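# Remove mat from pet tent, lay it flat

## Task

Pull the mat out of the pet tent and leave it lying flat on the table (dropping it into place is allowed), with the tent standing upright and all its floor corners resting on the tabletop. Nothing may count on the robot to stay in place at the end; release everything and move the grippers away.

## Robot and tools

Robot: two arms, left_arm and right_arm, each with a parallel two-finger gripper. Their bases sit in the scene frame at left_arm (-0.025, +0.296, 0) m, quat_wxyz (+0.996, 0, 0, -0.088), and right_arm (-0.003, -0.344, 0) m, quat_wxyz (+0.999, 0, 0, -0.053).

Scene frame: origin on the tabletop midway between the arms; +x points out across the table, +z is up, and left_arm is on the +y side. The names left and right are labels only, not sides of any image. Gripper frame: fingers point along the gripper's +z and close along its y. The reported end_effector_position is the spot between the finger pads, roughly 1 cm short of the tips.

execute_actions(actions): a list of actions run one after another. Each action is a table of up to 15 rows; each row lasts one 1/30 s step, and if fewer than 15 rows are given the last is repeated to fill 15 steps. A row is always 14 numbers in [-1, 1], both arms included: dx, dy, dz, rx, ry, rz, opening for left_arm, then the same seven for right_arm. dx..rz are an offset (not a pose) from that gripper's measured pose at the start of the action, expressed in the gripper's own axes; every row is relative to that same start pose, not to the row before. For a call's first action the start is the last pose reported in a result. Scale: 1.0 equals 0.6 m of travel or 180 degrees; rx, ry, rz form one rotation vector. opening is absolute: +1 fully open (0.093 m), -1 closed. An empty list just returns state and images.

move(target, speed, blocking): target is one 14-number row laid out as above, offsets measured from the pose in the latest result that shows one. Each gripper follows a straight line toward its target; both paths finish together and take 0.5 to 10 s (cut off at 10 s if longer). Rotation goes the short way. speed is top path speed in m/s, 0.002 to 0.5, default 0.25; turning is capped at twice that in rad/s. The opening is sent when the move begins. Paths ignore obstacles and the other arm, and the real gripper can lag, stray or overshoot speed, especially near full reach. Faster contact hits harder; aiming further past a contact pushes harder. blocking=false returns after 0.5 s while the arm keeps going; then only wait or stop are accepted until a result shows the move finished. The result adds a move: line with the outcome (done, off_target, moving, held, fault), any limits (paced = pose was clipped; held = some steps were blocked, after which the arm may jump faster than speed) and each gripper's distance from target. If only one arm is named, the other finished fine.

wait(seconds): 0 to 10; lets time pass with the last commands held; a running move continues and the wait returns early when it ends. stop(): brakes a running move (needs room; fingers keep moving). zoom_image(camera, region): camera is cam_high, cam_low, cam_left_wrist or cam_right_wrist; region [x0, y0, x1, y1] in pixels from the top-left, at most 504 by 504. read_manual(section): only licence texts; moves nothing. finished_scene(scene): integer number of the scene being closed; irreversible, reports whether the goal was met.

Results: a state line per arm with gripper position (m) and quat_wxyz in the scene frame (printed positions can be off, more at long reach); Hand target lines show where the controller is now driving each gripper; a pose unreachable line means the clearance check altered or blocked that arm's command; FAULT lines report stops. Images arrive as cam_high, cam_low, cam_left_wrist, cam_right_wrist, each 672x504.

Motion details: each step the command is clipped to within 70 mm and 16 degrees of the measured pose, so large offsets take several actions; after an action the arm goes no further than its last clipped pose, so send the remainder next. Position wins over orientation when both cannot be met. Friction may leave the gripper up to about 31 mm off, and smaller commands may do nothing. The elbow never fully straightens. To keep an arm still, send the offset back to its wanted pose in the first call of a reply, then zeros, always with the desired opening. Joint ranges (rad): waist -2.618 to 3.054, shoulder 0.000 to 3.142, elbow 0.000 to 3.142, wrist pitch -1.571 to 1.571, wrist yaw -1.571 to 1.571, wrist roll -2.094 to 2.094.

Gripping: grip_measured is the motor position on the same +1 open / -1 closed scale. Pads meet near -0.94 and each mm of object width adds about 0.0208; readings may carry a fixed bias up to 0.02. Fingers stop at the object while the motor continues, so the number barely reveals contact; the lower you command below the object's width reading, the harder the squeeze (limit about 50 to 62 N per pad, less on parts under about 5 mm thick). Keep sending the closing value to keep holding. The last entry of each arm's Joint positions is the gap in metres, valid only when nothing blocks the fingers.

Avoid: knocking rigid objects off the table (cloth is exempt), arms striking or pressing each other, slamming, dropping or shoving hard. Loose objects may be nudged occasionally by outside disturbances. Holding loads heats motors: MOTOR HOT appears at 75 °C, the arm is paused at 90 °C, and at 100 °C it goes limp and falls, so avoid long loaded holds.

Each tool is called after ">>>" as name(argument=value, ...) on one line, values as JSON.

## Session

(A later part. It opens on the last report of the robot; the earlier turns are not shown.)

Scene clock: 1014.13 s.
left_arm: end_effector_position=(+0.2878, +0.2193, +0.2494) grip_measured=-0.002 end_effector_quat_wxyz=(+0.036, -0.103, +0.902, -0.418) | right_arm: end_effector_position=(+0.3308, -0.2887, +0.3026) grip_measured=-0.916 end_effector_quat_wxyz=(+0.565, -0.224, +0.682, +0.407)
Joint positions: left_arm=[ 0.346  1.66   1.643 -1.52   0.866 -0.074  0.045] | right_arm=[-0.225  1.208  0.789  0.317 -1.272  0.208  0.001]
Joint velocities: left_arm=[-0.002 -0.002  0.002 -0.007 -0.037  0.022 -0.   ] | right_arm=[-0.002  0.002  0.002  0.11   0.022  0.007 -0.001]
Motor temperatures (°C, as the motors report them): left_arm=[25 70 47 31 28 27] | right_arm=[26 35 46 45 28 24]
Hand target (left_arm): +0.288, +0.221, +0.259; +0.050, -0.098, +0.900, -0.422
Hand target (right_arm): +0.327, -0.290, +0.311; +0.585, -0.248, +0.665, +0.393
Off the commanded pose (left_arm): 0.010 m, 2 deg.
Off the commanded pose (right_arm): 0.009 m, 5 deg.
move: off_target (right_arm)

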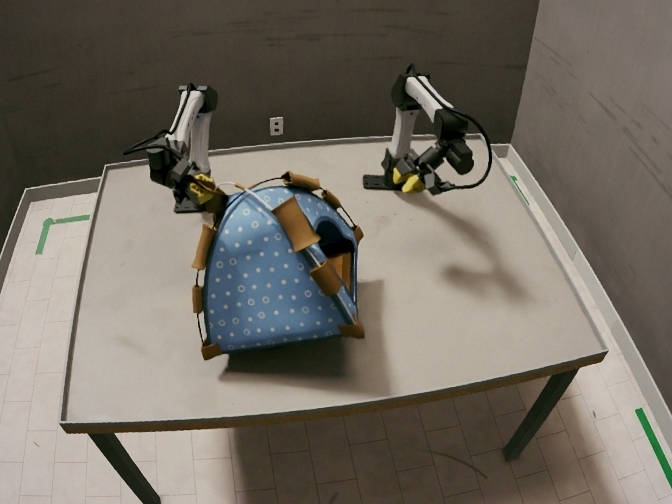

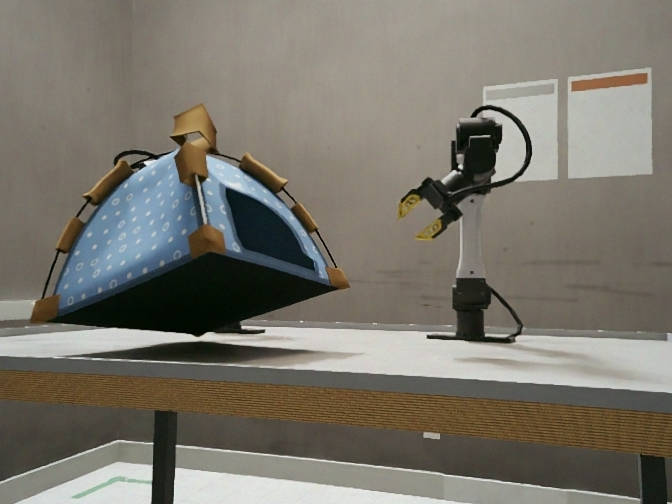

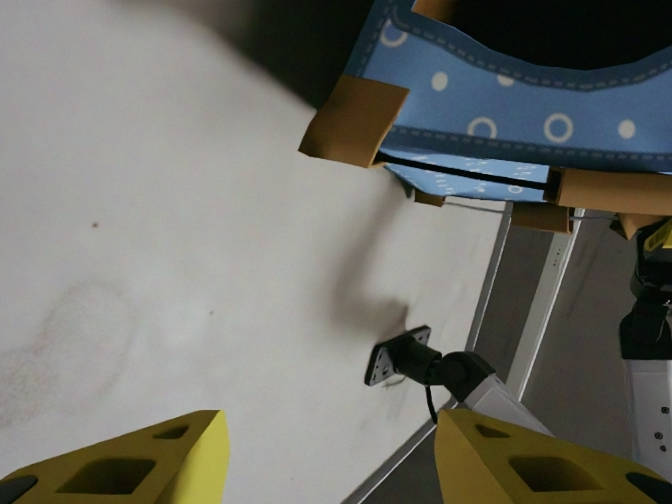

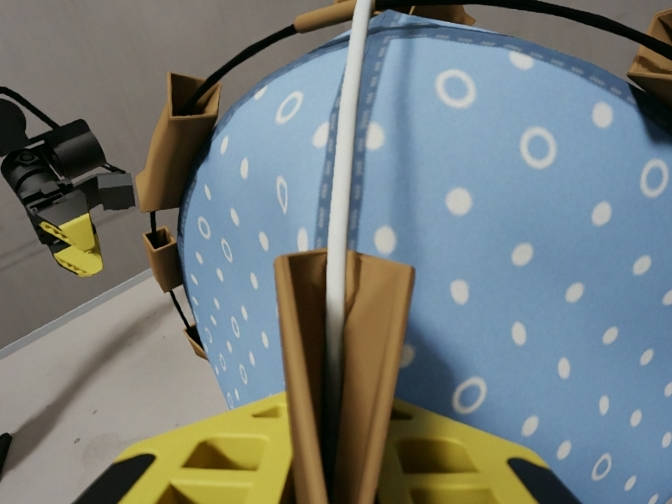

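>>> move(target=[0, 0, 0, 0, 0, 0, 0.0, -0.0874, 0.0277, -0.0028, -0.033, -0.115, -0.11, -1], speed=0.1)

>>> zoom_image(camera="cam_high", region=[200, 130, 420, 350])

Scene clock: 1030.40 s.
left_arm: end_effector_position=(+0.2876, +0.2193, +0.2494) grip_measured=-0.002 end_effector_quat_wxyz=(+0.035, -0.103, +0.902, -0.418) | right_arm: end_effector_position=(+0.3279, -0.2867, +0.3452) grip_measured=-0.916 end_effector_quat_wxyz=(+0.692, -0.298, +0.541, +0.373)
Joint positions: left_arm=[ 0.346  1.66   1.643 -1.521  0.866 -0.073  0.045] | right_arm=[-0.214  1.421  0.683  1.511 -1.226  0.733  0.001]
Joint velocities: left_arm=[ 0.012  0.007 -0.002 -0.007 -0.037  0.007 -0.   ] | right_arm=[ 0.002 -0.002  0.012 -0.007 -0.051  0.007  0.   ]
Motor temperatures (°C, as the motors report them): left_arm=[25 66 48 30 28 27] | right_arm=[26 34 46 45 27 24]
Hand target (left_arm): +0.288, +0.219, +0.249; +0.036, -0.103, +0.902, -0.418
Hand target (right_arm): +0.330, -0.289, +0.357; +0.722, -0.289, +0.518, +0.358
Off the commanded pose (left_arm): 0.000 m, 0 deg.
Off the commanded pose (right_arm): 0.013 m, 6 deg.
joint sent to its limit (right arm) — the command would take joint 4 (wrist pitch) past its upper limit, so that joint was sent only as far as its limit.
move: off_target (right_arm)

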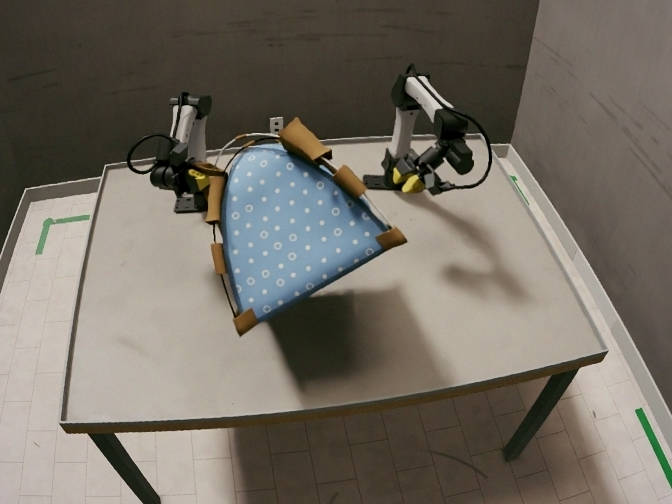

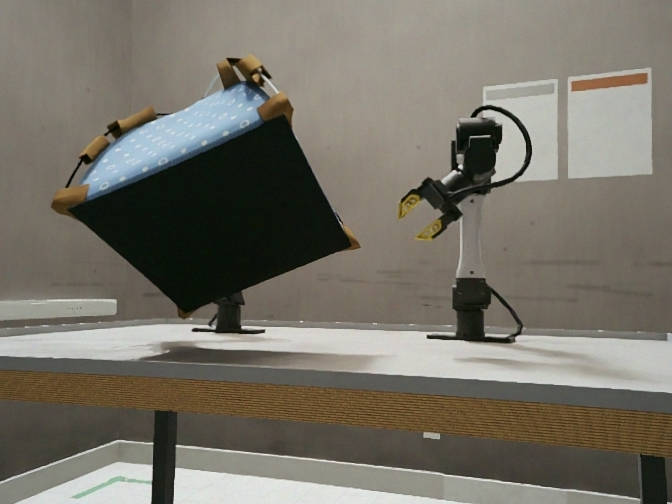

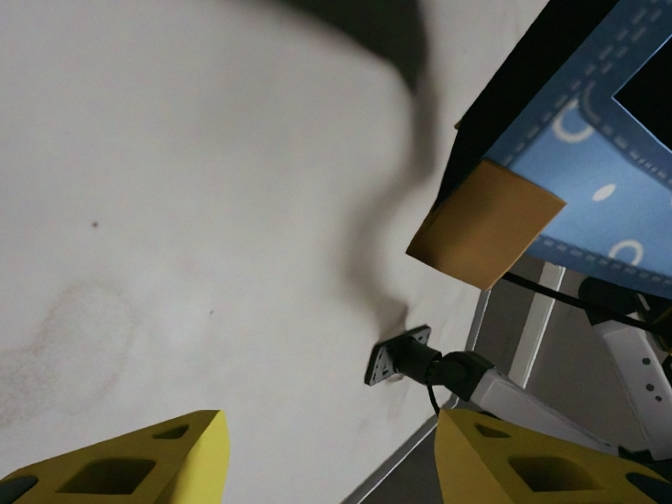

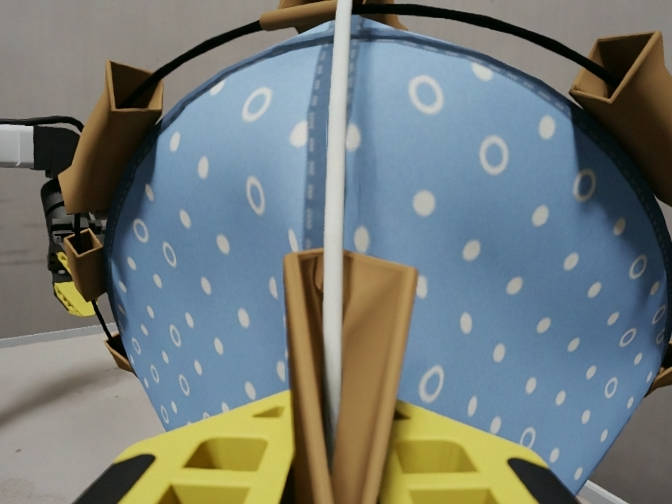

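Region (200, 130, 420, 350) of cam_high's 672x504 image, scaled by 2.291, with more detail than that image has.

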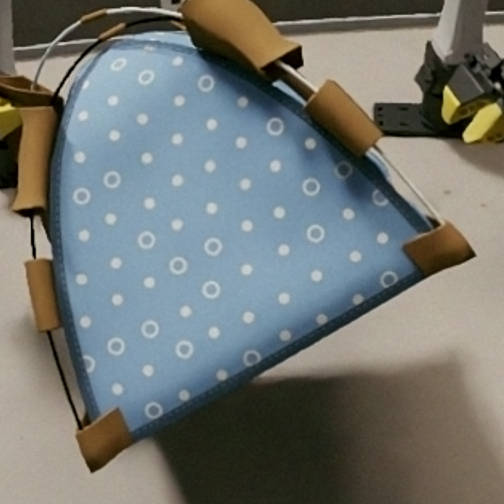

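>>> move(target=[0, 0, 0, 0, 0, 0, 0.0, 0.0785, 0.0308, 0.0193, 0.0312, 0.1728, 0.0038, -1], speed=0.1)

Scene clock: 1046.33 s.
left_arm: end_effector_position=(+0.2876, +0.2193, +0.2494) grip_measured=-0.002 end_effector_quat_wxyz=(+0.035, -0.103, +0.902, -0.418) | right_arm: end_effector_position=(+0.3234, -0.2623, +0.2857) grip_measured=-0.916 end_effector_quat_wxyz=(+0.518, -0.328, +0.744, +0.266)
Joint positions: left_arm=[ 0.346  1.66   1.643 -1.521  0.866 -0.073  0.045] | right_arm=[-0.078  1.178  1.039 -0.482 -0.985 -0.478  0.001]
Joint velocities: left_arm=[-0.002  0.002 -0.002  0.066  0.007 -0.037 -0.001] | right_arm=[ 0.002  0.002 -0.007 -0.022 -0.081  0.037  0.   ]
Motor temperatures (°C, as the motors report them): left_arm=[25 63 47 30 28 27] | right_arm=[26 33 47 42 28 24]
Hand target (left_arm): +0.288, +0.219, +0.249; +0.035, -0.103, +0.902, -0.418
Hand target (right_arm): +0.324, -0.258, +0.303; +0.535, -0.349, +0.724, +0.262
Off the commanded pose (left_arm): 0.000 m, 0 deg.
Off the commanded pose (right_arm): 0.017 m, 4 deg.
move: off_target (right_arm)

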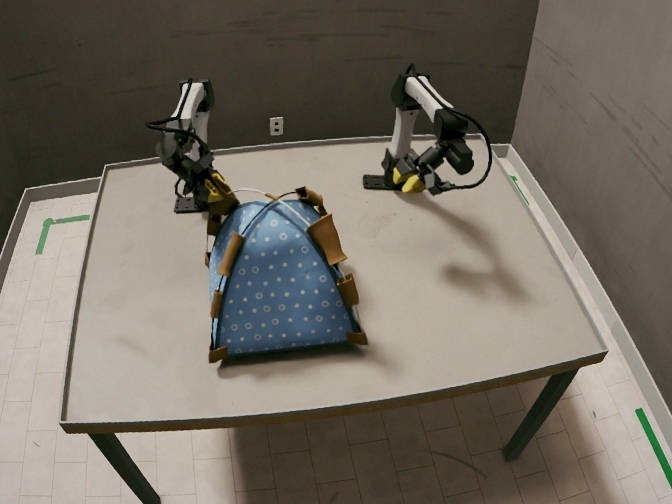

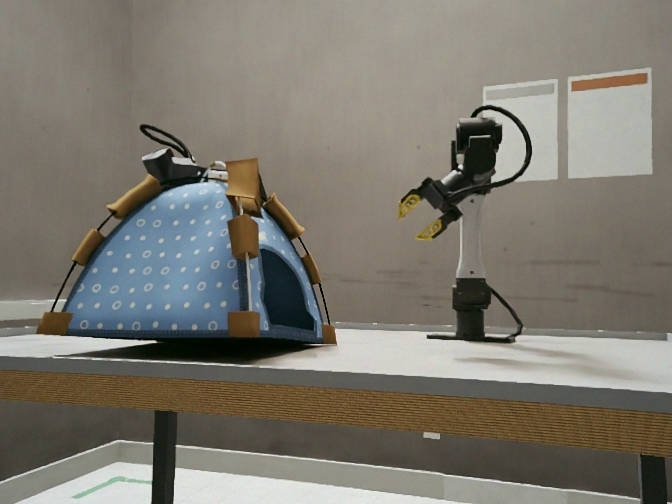

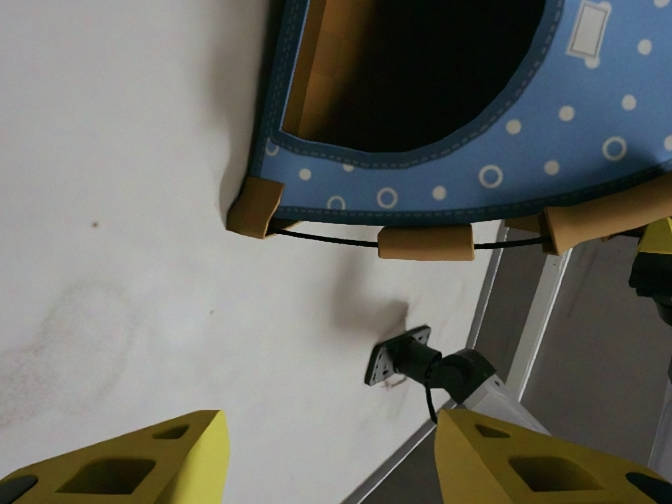

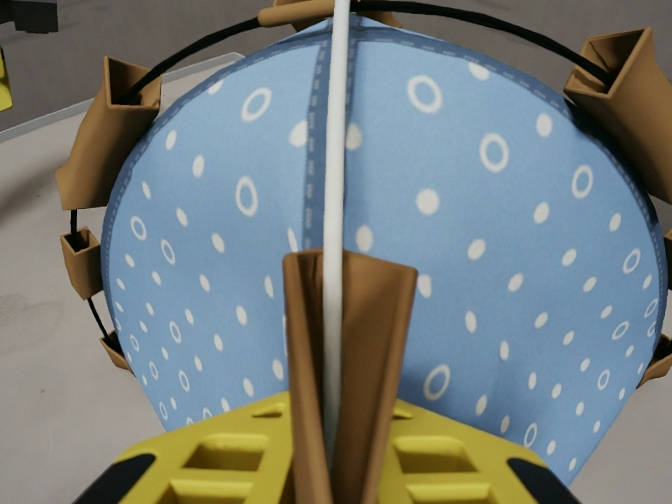

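>>> move(target=[0, 0, 0, 0, 0, 0, 0.0, 0.0013, 0.121, -0.0963, 0.0023, -0.0316, -0.0428, -1], speed=0.08)

Scene clock: 1073.10 s.
left_arm: end_effector_position=(+0.2876, +0.2193, +0.2494) grip_measured=-0.002 end_effector_quat_wxyz=(+0.035, -0.103, +0.902, -0.418) | right_arm: end_effector_position=(+0.2401, -0.2608, +0.2971) grip_measured=-0.916 end_effector_quat_wxyz=(+0.553, -0.345, +0.719, +0.244)
Joint positions: left_arm=[ 0.346  1.66   1.643 -1.521  0.866 -0.073  0.045] | right_arm=[-0.177  0.83   0.896 -0.665 -1.071 -0.571  0.001]
Joint velocities: left_arm=[ 0.002 -0.012 -0.002 -0.066  0.051 -0.051 -0.   ] | right_arm=[ 0.002 -0.007  0.002  0.051 -0.022 -0.037 -0.001]
Motor temperatures (°C, as the motors report them): left_arm=[25 60 47 30 28 27] | right_arm=[26 32 51 42 27 24]
Hand target (left_arm): +0.288, +0.219, +0.249; +0.035, -0.103, +0.902, -0.418
Hand target (right_arm): +0.234, -0.258, +0.307; +0.572, -0.362, +0.694, +0.244
Off the commanded pose (left_arm): 0.000 m, 0 deg.
Off the commanded pose (right_arm): 0.013 m, 4 deg.
move: off_target (right_arm)

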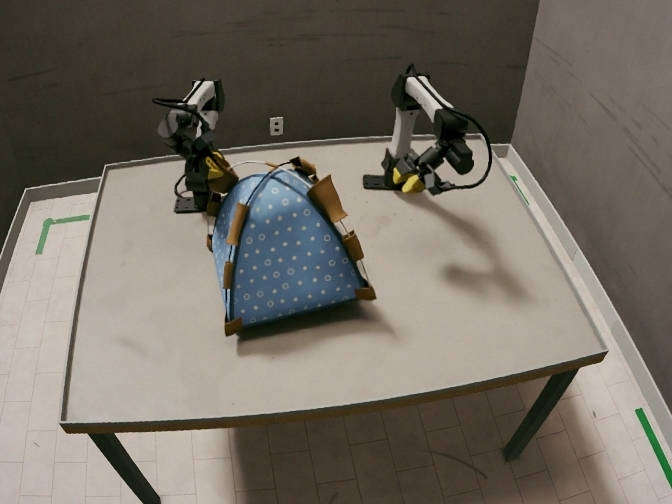

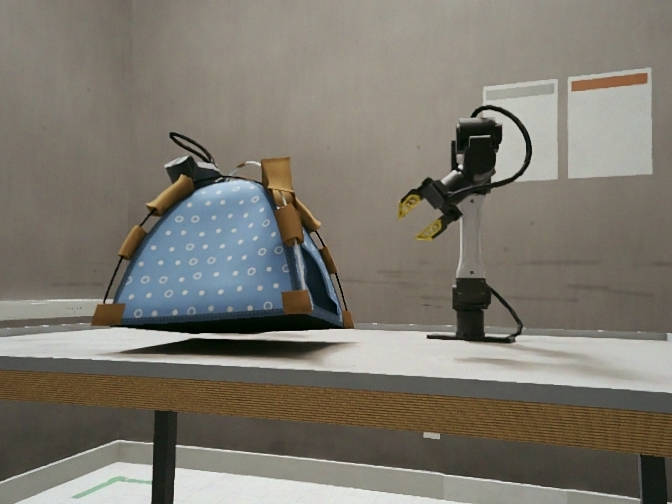

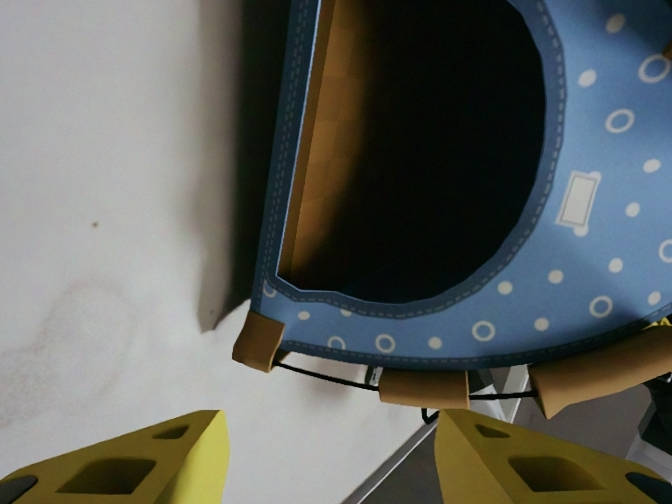

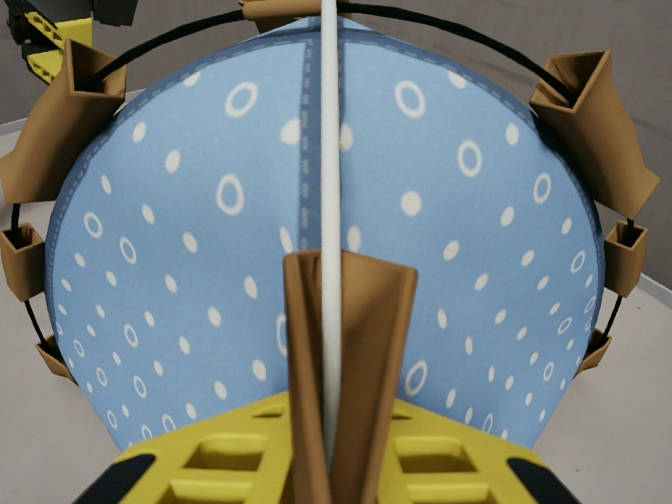

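>>> execute_actions(actions=[[[-0.0095,-0.005,0.079,-0.0003,0.0089,0.0076,0.0,-0.0153,0.0103,-0.0075,-0.0057,-0.0149,-0.0163,-1]],[[-0.0095,-0.005,0.079,-0.0003,0.0089,0.0076,0.0,-0.0153,0.0103,-0.0075,-0.0057,-0.0149,-0.0163,-1]],[[-0.0095,-0.005,0.079,-0.0003,0.0089,0.0076,0.0,-0.0153,0.0103,-0.0075,-0.0057,-0.0149,-0.0163,-1]],[[-0.0095,-0.005,0.079,-0.0003,0.0089,0.0076,0.0,-0.0153,0.0103,-0.0075,-0.0057,-0.0149,-0.0163,-1]]])

Scene clock: 1157.70 s.
left_arm: end_effector_position=(+0.3285, +0.0658, +0.1879) grip_measured=-0.002 end_effector_quat_wxyz=(+0.042, +0.007, +0.896, -0.442) | right_arm: end_effector_position=(+0.2357, -0.2591, +0.2921) grip_measured=-0.916 end_effector_quat_wxyz=(+0.546, -0.356, +0.718, +0.244)
Joint positions: left_arm=[-0.098  1.771  1.47  -0.834  0.839 -0.456  0.045] | right_arm=[-0.177  0.83   0.896 -0.709 -1.077 -0.624  0.001]
Joint velocities: left_arm=[-0.002  0.007  0.002  0.066 -0.022 -0.066 -0.   ] | right_arm=[ 0.007  0.002 -0.002  0.051  0.022  0.007  0.   ]
Motor temperatures (°C, as the motors report them): left_arm=[25 57 46 29 28 27] | right_arm=[26 30 47 42 28 24]
Hand target (left_arm): +0.330, +0.067, +0.175; +0.034, -0.004, +0.900, -0.435
Hand target (right_arm): +0.231, -0.257, +0.303; +0.567, -0.371, +0.694, +0.244
Off the commanded pose (left_arm): 0.014 m, 2 deg.
Off the commanded pose (right_arm): 0.013 m, 4 deg.

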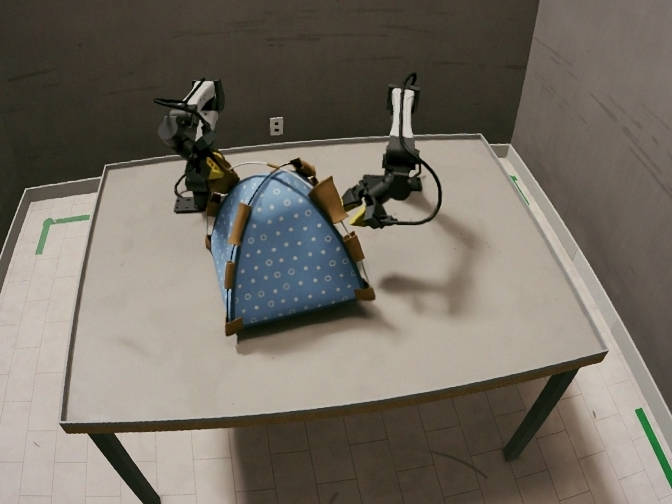

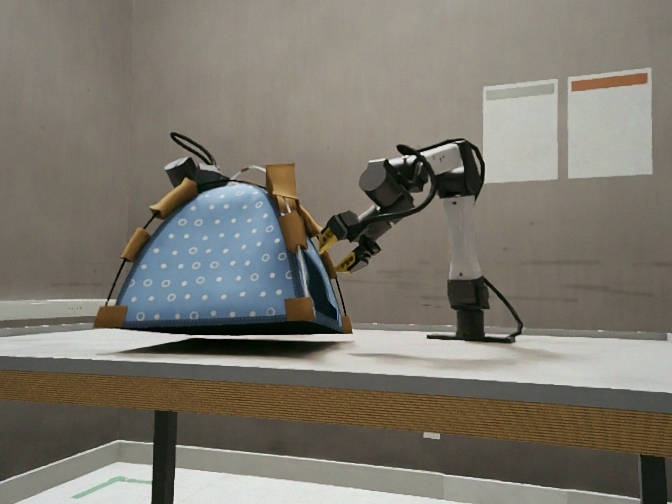

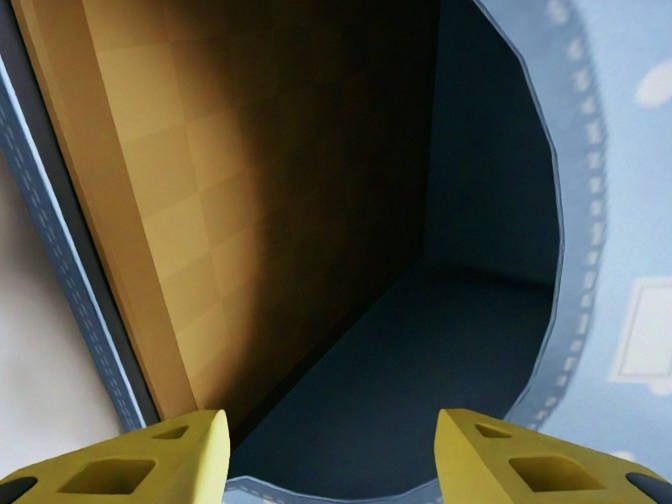

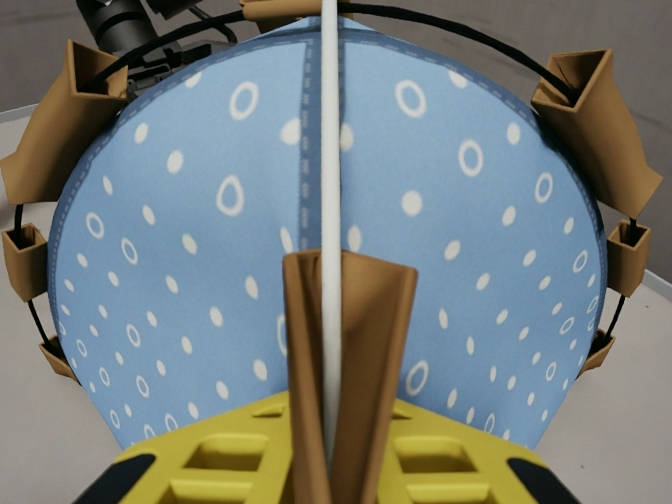

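>>> execute_actions(actions=[[[-0.004,0.031,0.018,0,0,0,0.0,-0.0238,0.0025,-0.0073,0,-0.0194,-0.0122,-1],[-0.008,0.062,0.035,0,0,0,0.0,-0.0238,0.0025,-0.0073,0,-0.0194,-0.0122,-1],[-0.0118,0.0933,0.0532,0,0,0,0.0,-0.0238,0.0025,-0.0073,0,-0.0194,-0.0122,-1]]])

>>> wait(seconds=0.5)

Scene clock: 1179.37 s.
left_arm: end_effector_position=(+0.3386, +0.0723, +0.1278) grip_measured=-0.002 end_effector_quat_wxyz=(+0.035, +0.004, +0.898, -0.439) | right_arm: end_effector_position=(+0.2357, -0.2591, +0.2921) grip_measured=-0.916 end_effector_quat_wxyz=(+0.544, -0.348, +0.722, +0.250)
Joint positions: left_arm=[-0.074  1.855  1.343 -0.666  0.846 -0.422  0.045] | right_arm=[-0.177  0.83   0.896 -0.71  -1.077 -0.603  0.001]
Joint velocities: left_arm=[ 0.012 -0.002  0.007  0.081 -0.051  0.066  0.001] | right_arm=[-0.007 -0.007  0.017  0.095  0.037  0.022  0.   ]
Motor temperatures (°C, as the motors report them): left_arm=[25 58 46 31 28 27] | right_arm=[26 30 48 42 28 24]
Hand target (left_arm): +0.341, +0.075, +0.125; +0.042, +0.007, +0.896, -0.442
Hand target (right_arm): +0.233, -0.258, +0.306; +0.570, -0.364, +0.695, +0.243
Off the commanded pose (left_arm): 0.004 m, 1 deg.
Off the commanded pose (right_arm): 0.015 m, 5 deg.

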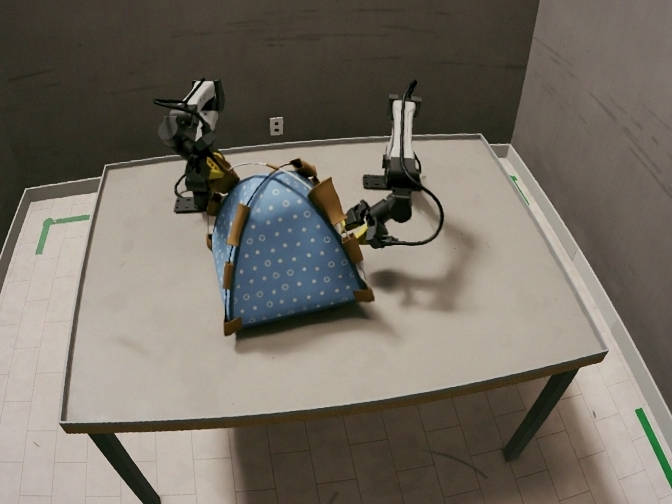

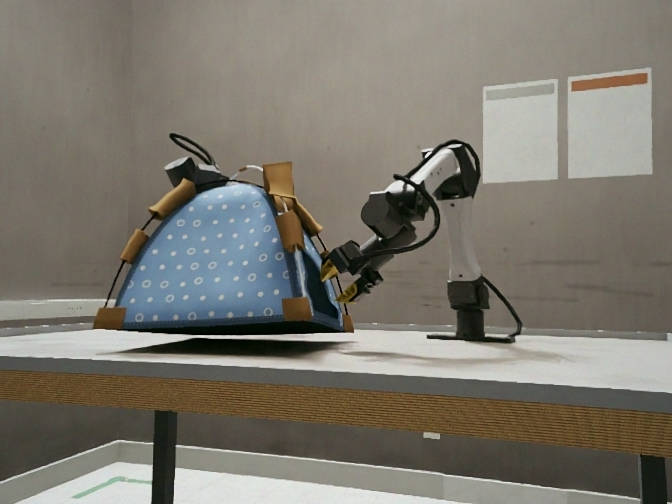

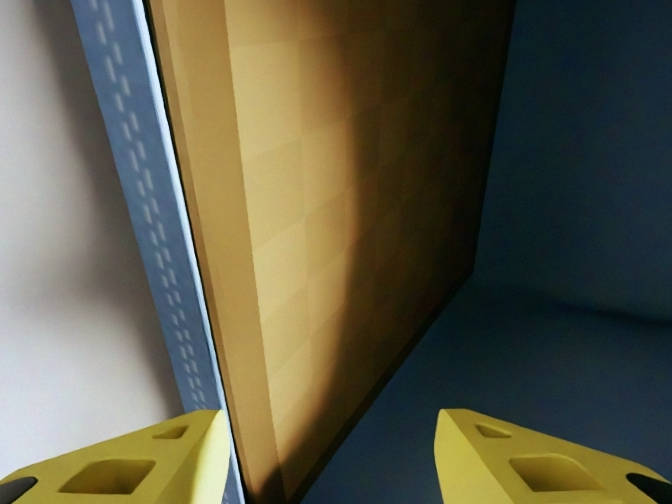

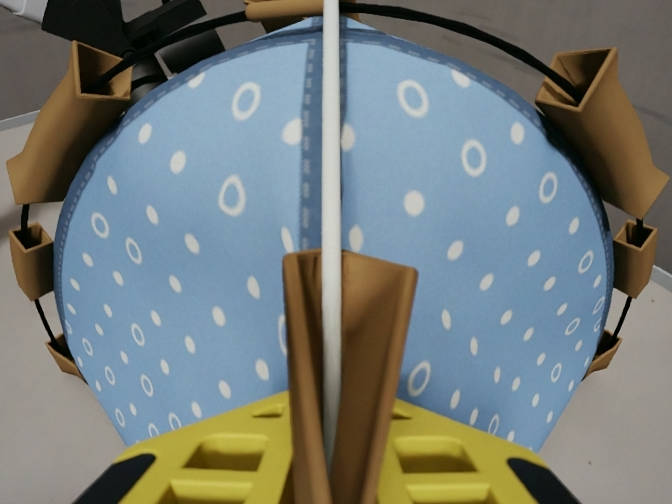

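Scene clock: 1179.87 s.
left_arm: end_effector_position=(+0.3411, +0.0717, +0.1288) grip_measured=-0.002 end_effector_quat_wxyz=(+0.042, +0.007, +0.897, -0.441) | right_arm: end_effector_position=(+0.2357, -0.2591, +0.2921) grip_measured=-0.916 end_effector_quat_wxyz=(+0.544, -0.348, +0.722, +0.250)
Joint positions: left_arm=[-0.074  1.855  1.343 -0.651  0.846 -0.422  0.045] | right_arm=[-0.177  0.83   0.896 -0.71  -1.077 -0.602  0.001]
Joint velocities: left_arm=[-0.022 -0.012 -0.007 -0.007 -0.066 -0.007 -0.   ] | right_arm=[-0.012  0.002  0.002  0.051  0.007 -0.066  0.   ]
Motor temperatures (°C, as the motors report them): left_arm=[25 58 46 31 28 27] | right_arm=[26 30 48 42 28 24]
Hand target (left_arm): +0.341, +0.075, +0.125; +0.042, +0.007, +0.896, -0.442
Hand target (right_arm): +0.233, -0.258, +0.306; +0.570, -0.364, +0.695, +0.243
Off the commanded pose (left_arm): 0.005 m, 0 deg.
Off the commanded pose (right_arm): 0.015 m, 5 deg.
wait: 0.50 s; at rest by 0.23 s

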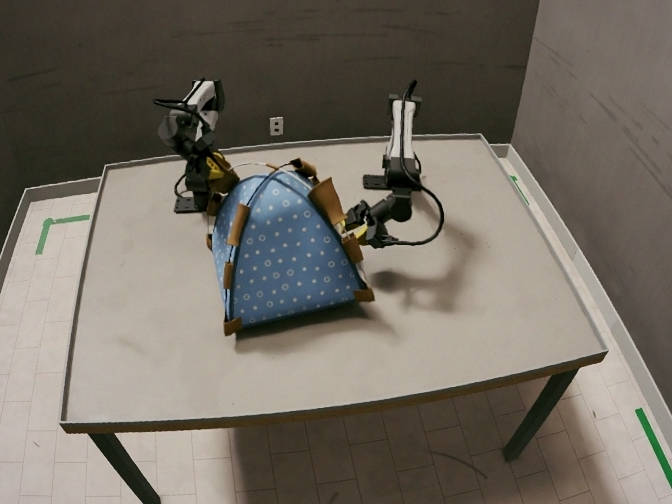

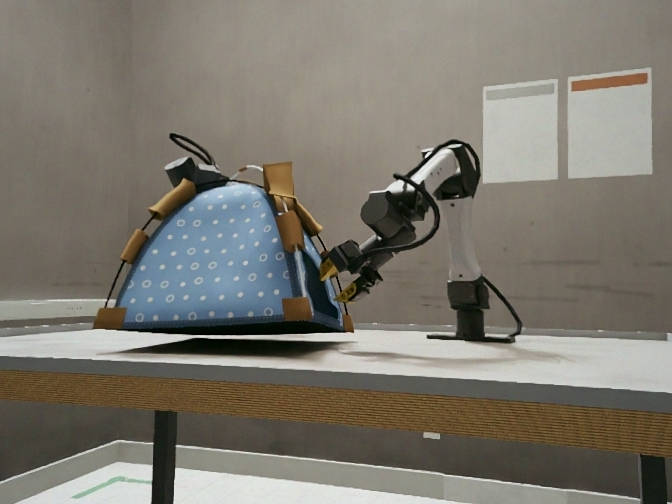

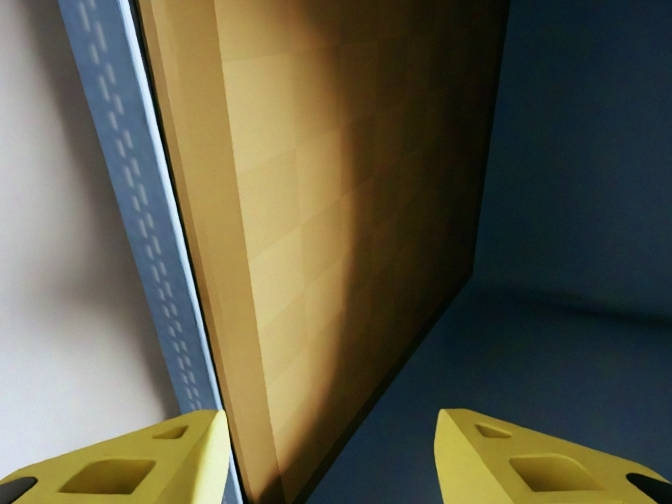

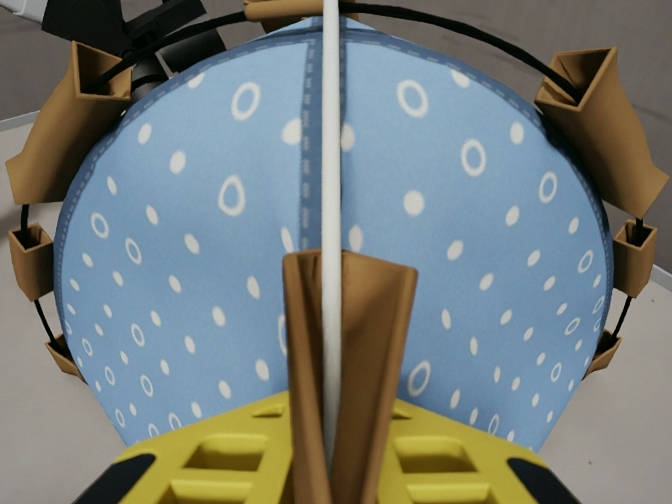

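>>> execute_actions(actions=[[[0.0011,-0.0036,0.018,0,0,0,0.0,-0.0238,0.0025,-0.0073,0,-0.019,-0.0192,-1],[0.0022,-0.0071,0.0365,0,0,0,0.0,-0.0238,0.0025,-0.0073,0,-0.019,-0.0192,-1],[0.0033,-0.0107,0.0548,0,0,0,0.0,-0.0238,0.0025,-0.0073,0,-0.019,-0.0192,-1]]])

>>> wait(seconds=0.4)

Scene clock: 1212.30 s.
left_arm: end_effector_position=(+0.3437, +0.0394, +0.1371) grip_measured=-0.002 end_effector_quat_wxyz=(+0.061, +0.024, +0.890, -0.452) | right_arm: end_effector_position=(+0.2357, -0.2591, +0.2921) grip_measured=-0.916 end_effector_quat_wxyz=(+0.544, -0.348, +0.722, +0.250)
Joint positions: left_arm=[-0.151  1.855  1.343 -0.529  0.828 -0.512  0.045] | right_arm=[-0.177  0.83   0.896 -0.71  -1.077 -0.602  0.001]
Joint velocities: left_arm=[-0.002  0.012 -0.002  0.037 -0.095 -0.007 -0.   ] | right_arm=[-0.002 -0.007 -0.002 -0.007  0.007  0.007  0.001]
Motor temperatures (°C, as the motors report them): left_arm=[25 62 46 31 28 27] | right_arm=[26 30 48 44 28 24]
Hand target (left_arm): +0.340, +0.042, +0.115; +0.042, +0.007, +0.897, -0.441
Hand target (right_arm): +0.233, -0.258, +0.306; +0.570, -0.364, +0.695, +0.243
Off the commanded pose (left_arm): 0.024 m, 3 deg.
Off the commanded pose (right_arm): 0.015 m, 5 deg.

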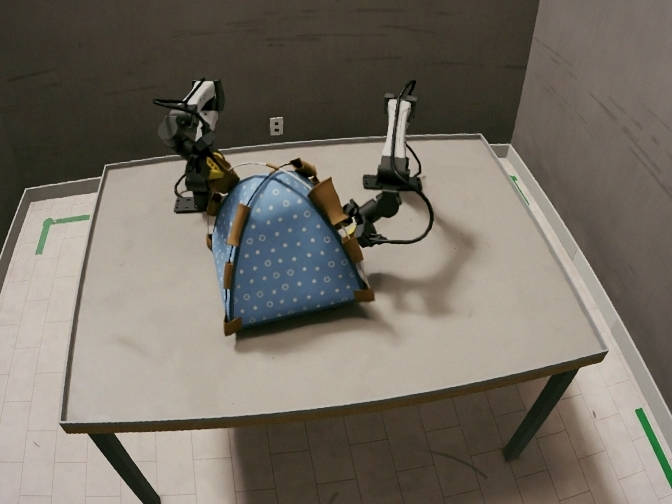

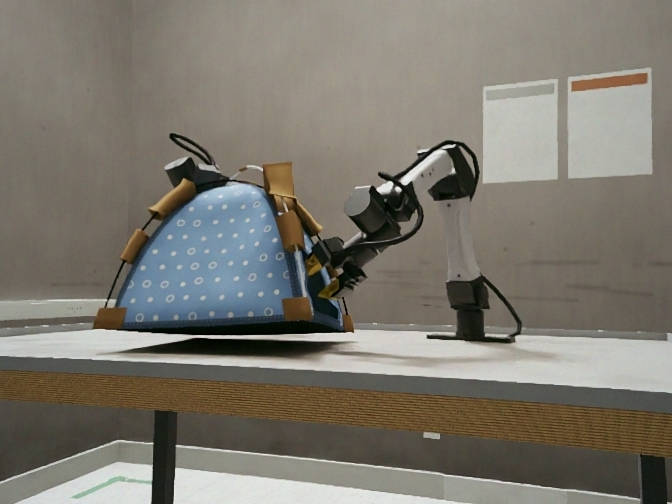

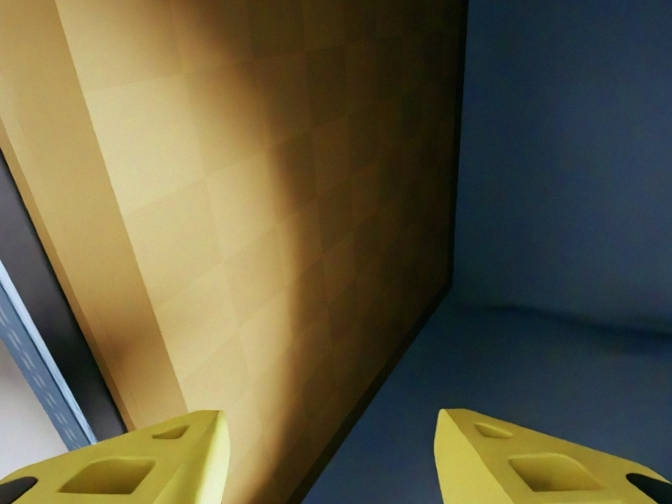

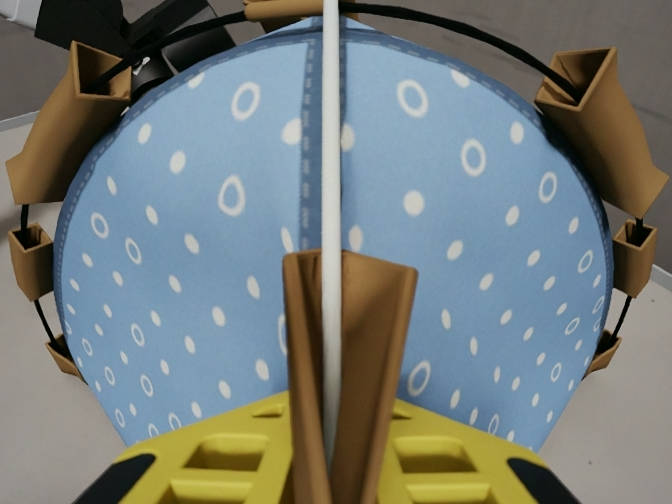

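Scene clock: 1212.70 s.
left_arm: end_effector_position=(+0.3449, +0.0392, +0.1375) grip_measured=-0.002 end_effector_quat_wxyz=(+0.063, +0.022, +0.889, -0.452) | right_arm: end_effector_position=(+0.2357, -0.2591, +0.2921) grip_measured=-0.916 end_effector_quat_wxyz=(+0.544, -0.348, +0.722, +0.250)
Joint positions: left_arm=[-0.151  1.855  1.343 -0.522  0.826 -0.517  0.045] | right_arm=[-0.177  0.83   0.896 -0.71  -1.077 -0.602  0.001]
Joint velocities: left_arm=[-0.012  0.022  0.002 -0.022 -0.095  0.095 -0.001] | right_arm=[ 0.012 -0.012 -0.002 -0.037 -0.007 -0.037 -0.001]
Motor temperatures (°C, as the motors report them): left_arm=[25 61 46 31 28 27] | right_arm=[26 30 48 44 28 24]
Hand target (left_arm): +0.340, +0.042, +0.115; +0.042, +0.007, +0.897, -0.441
Hand target (right_arm): +0.233, -0.258, +0.306; +0.570, -0.364, +0.695, +0.243
Off the commanded pose (left_arm): 0.024 m, 3 deg.
Off the commanded pose (right_arm): 0.015 m, 5 deg.
wait: 0.40 s; at rest by 0.17 s

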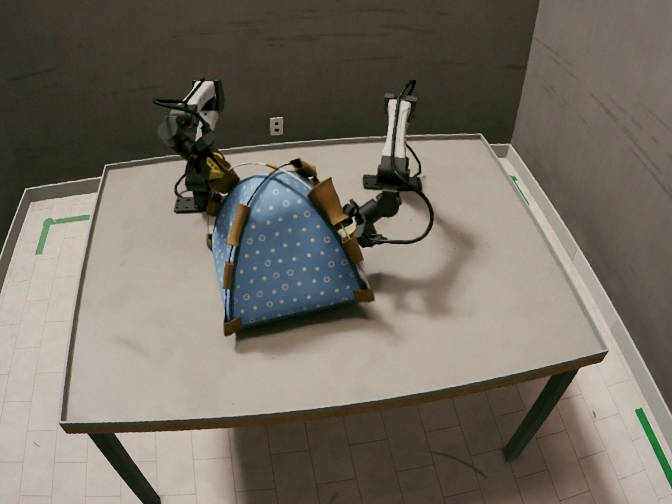

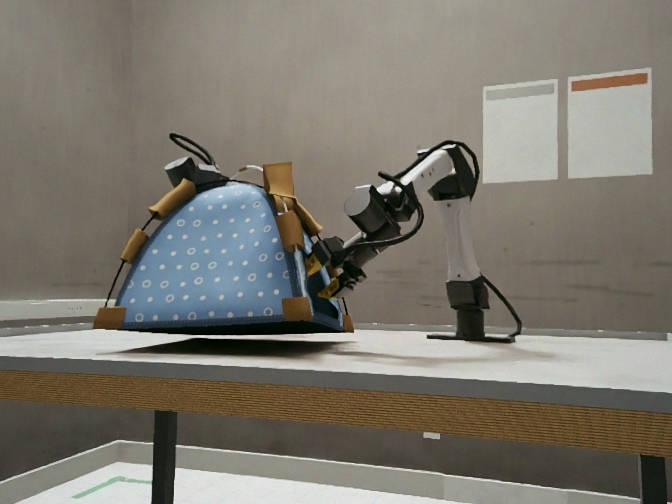

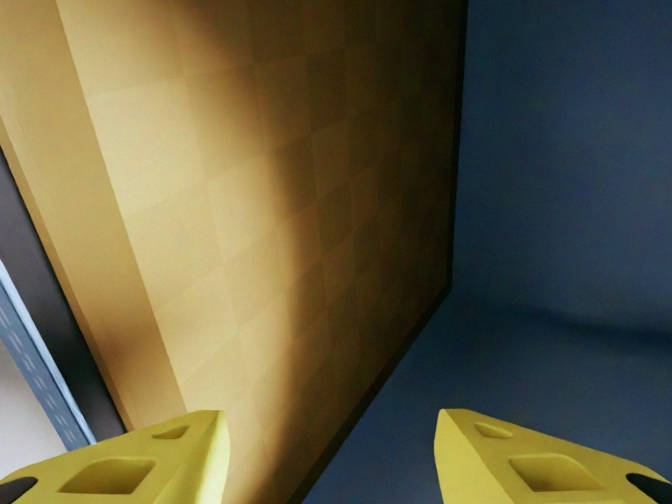

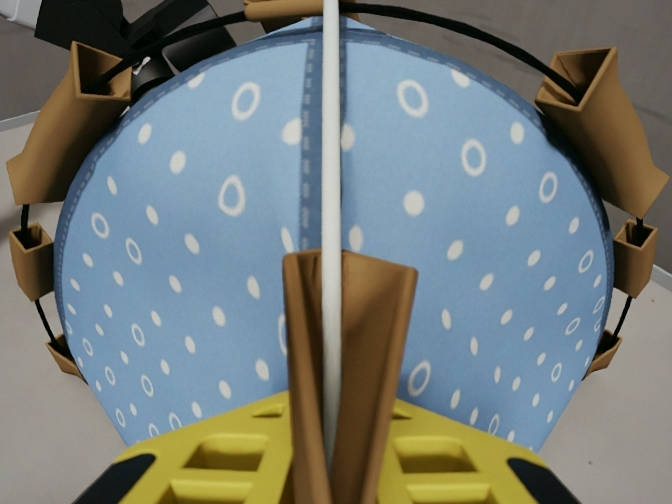

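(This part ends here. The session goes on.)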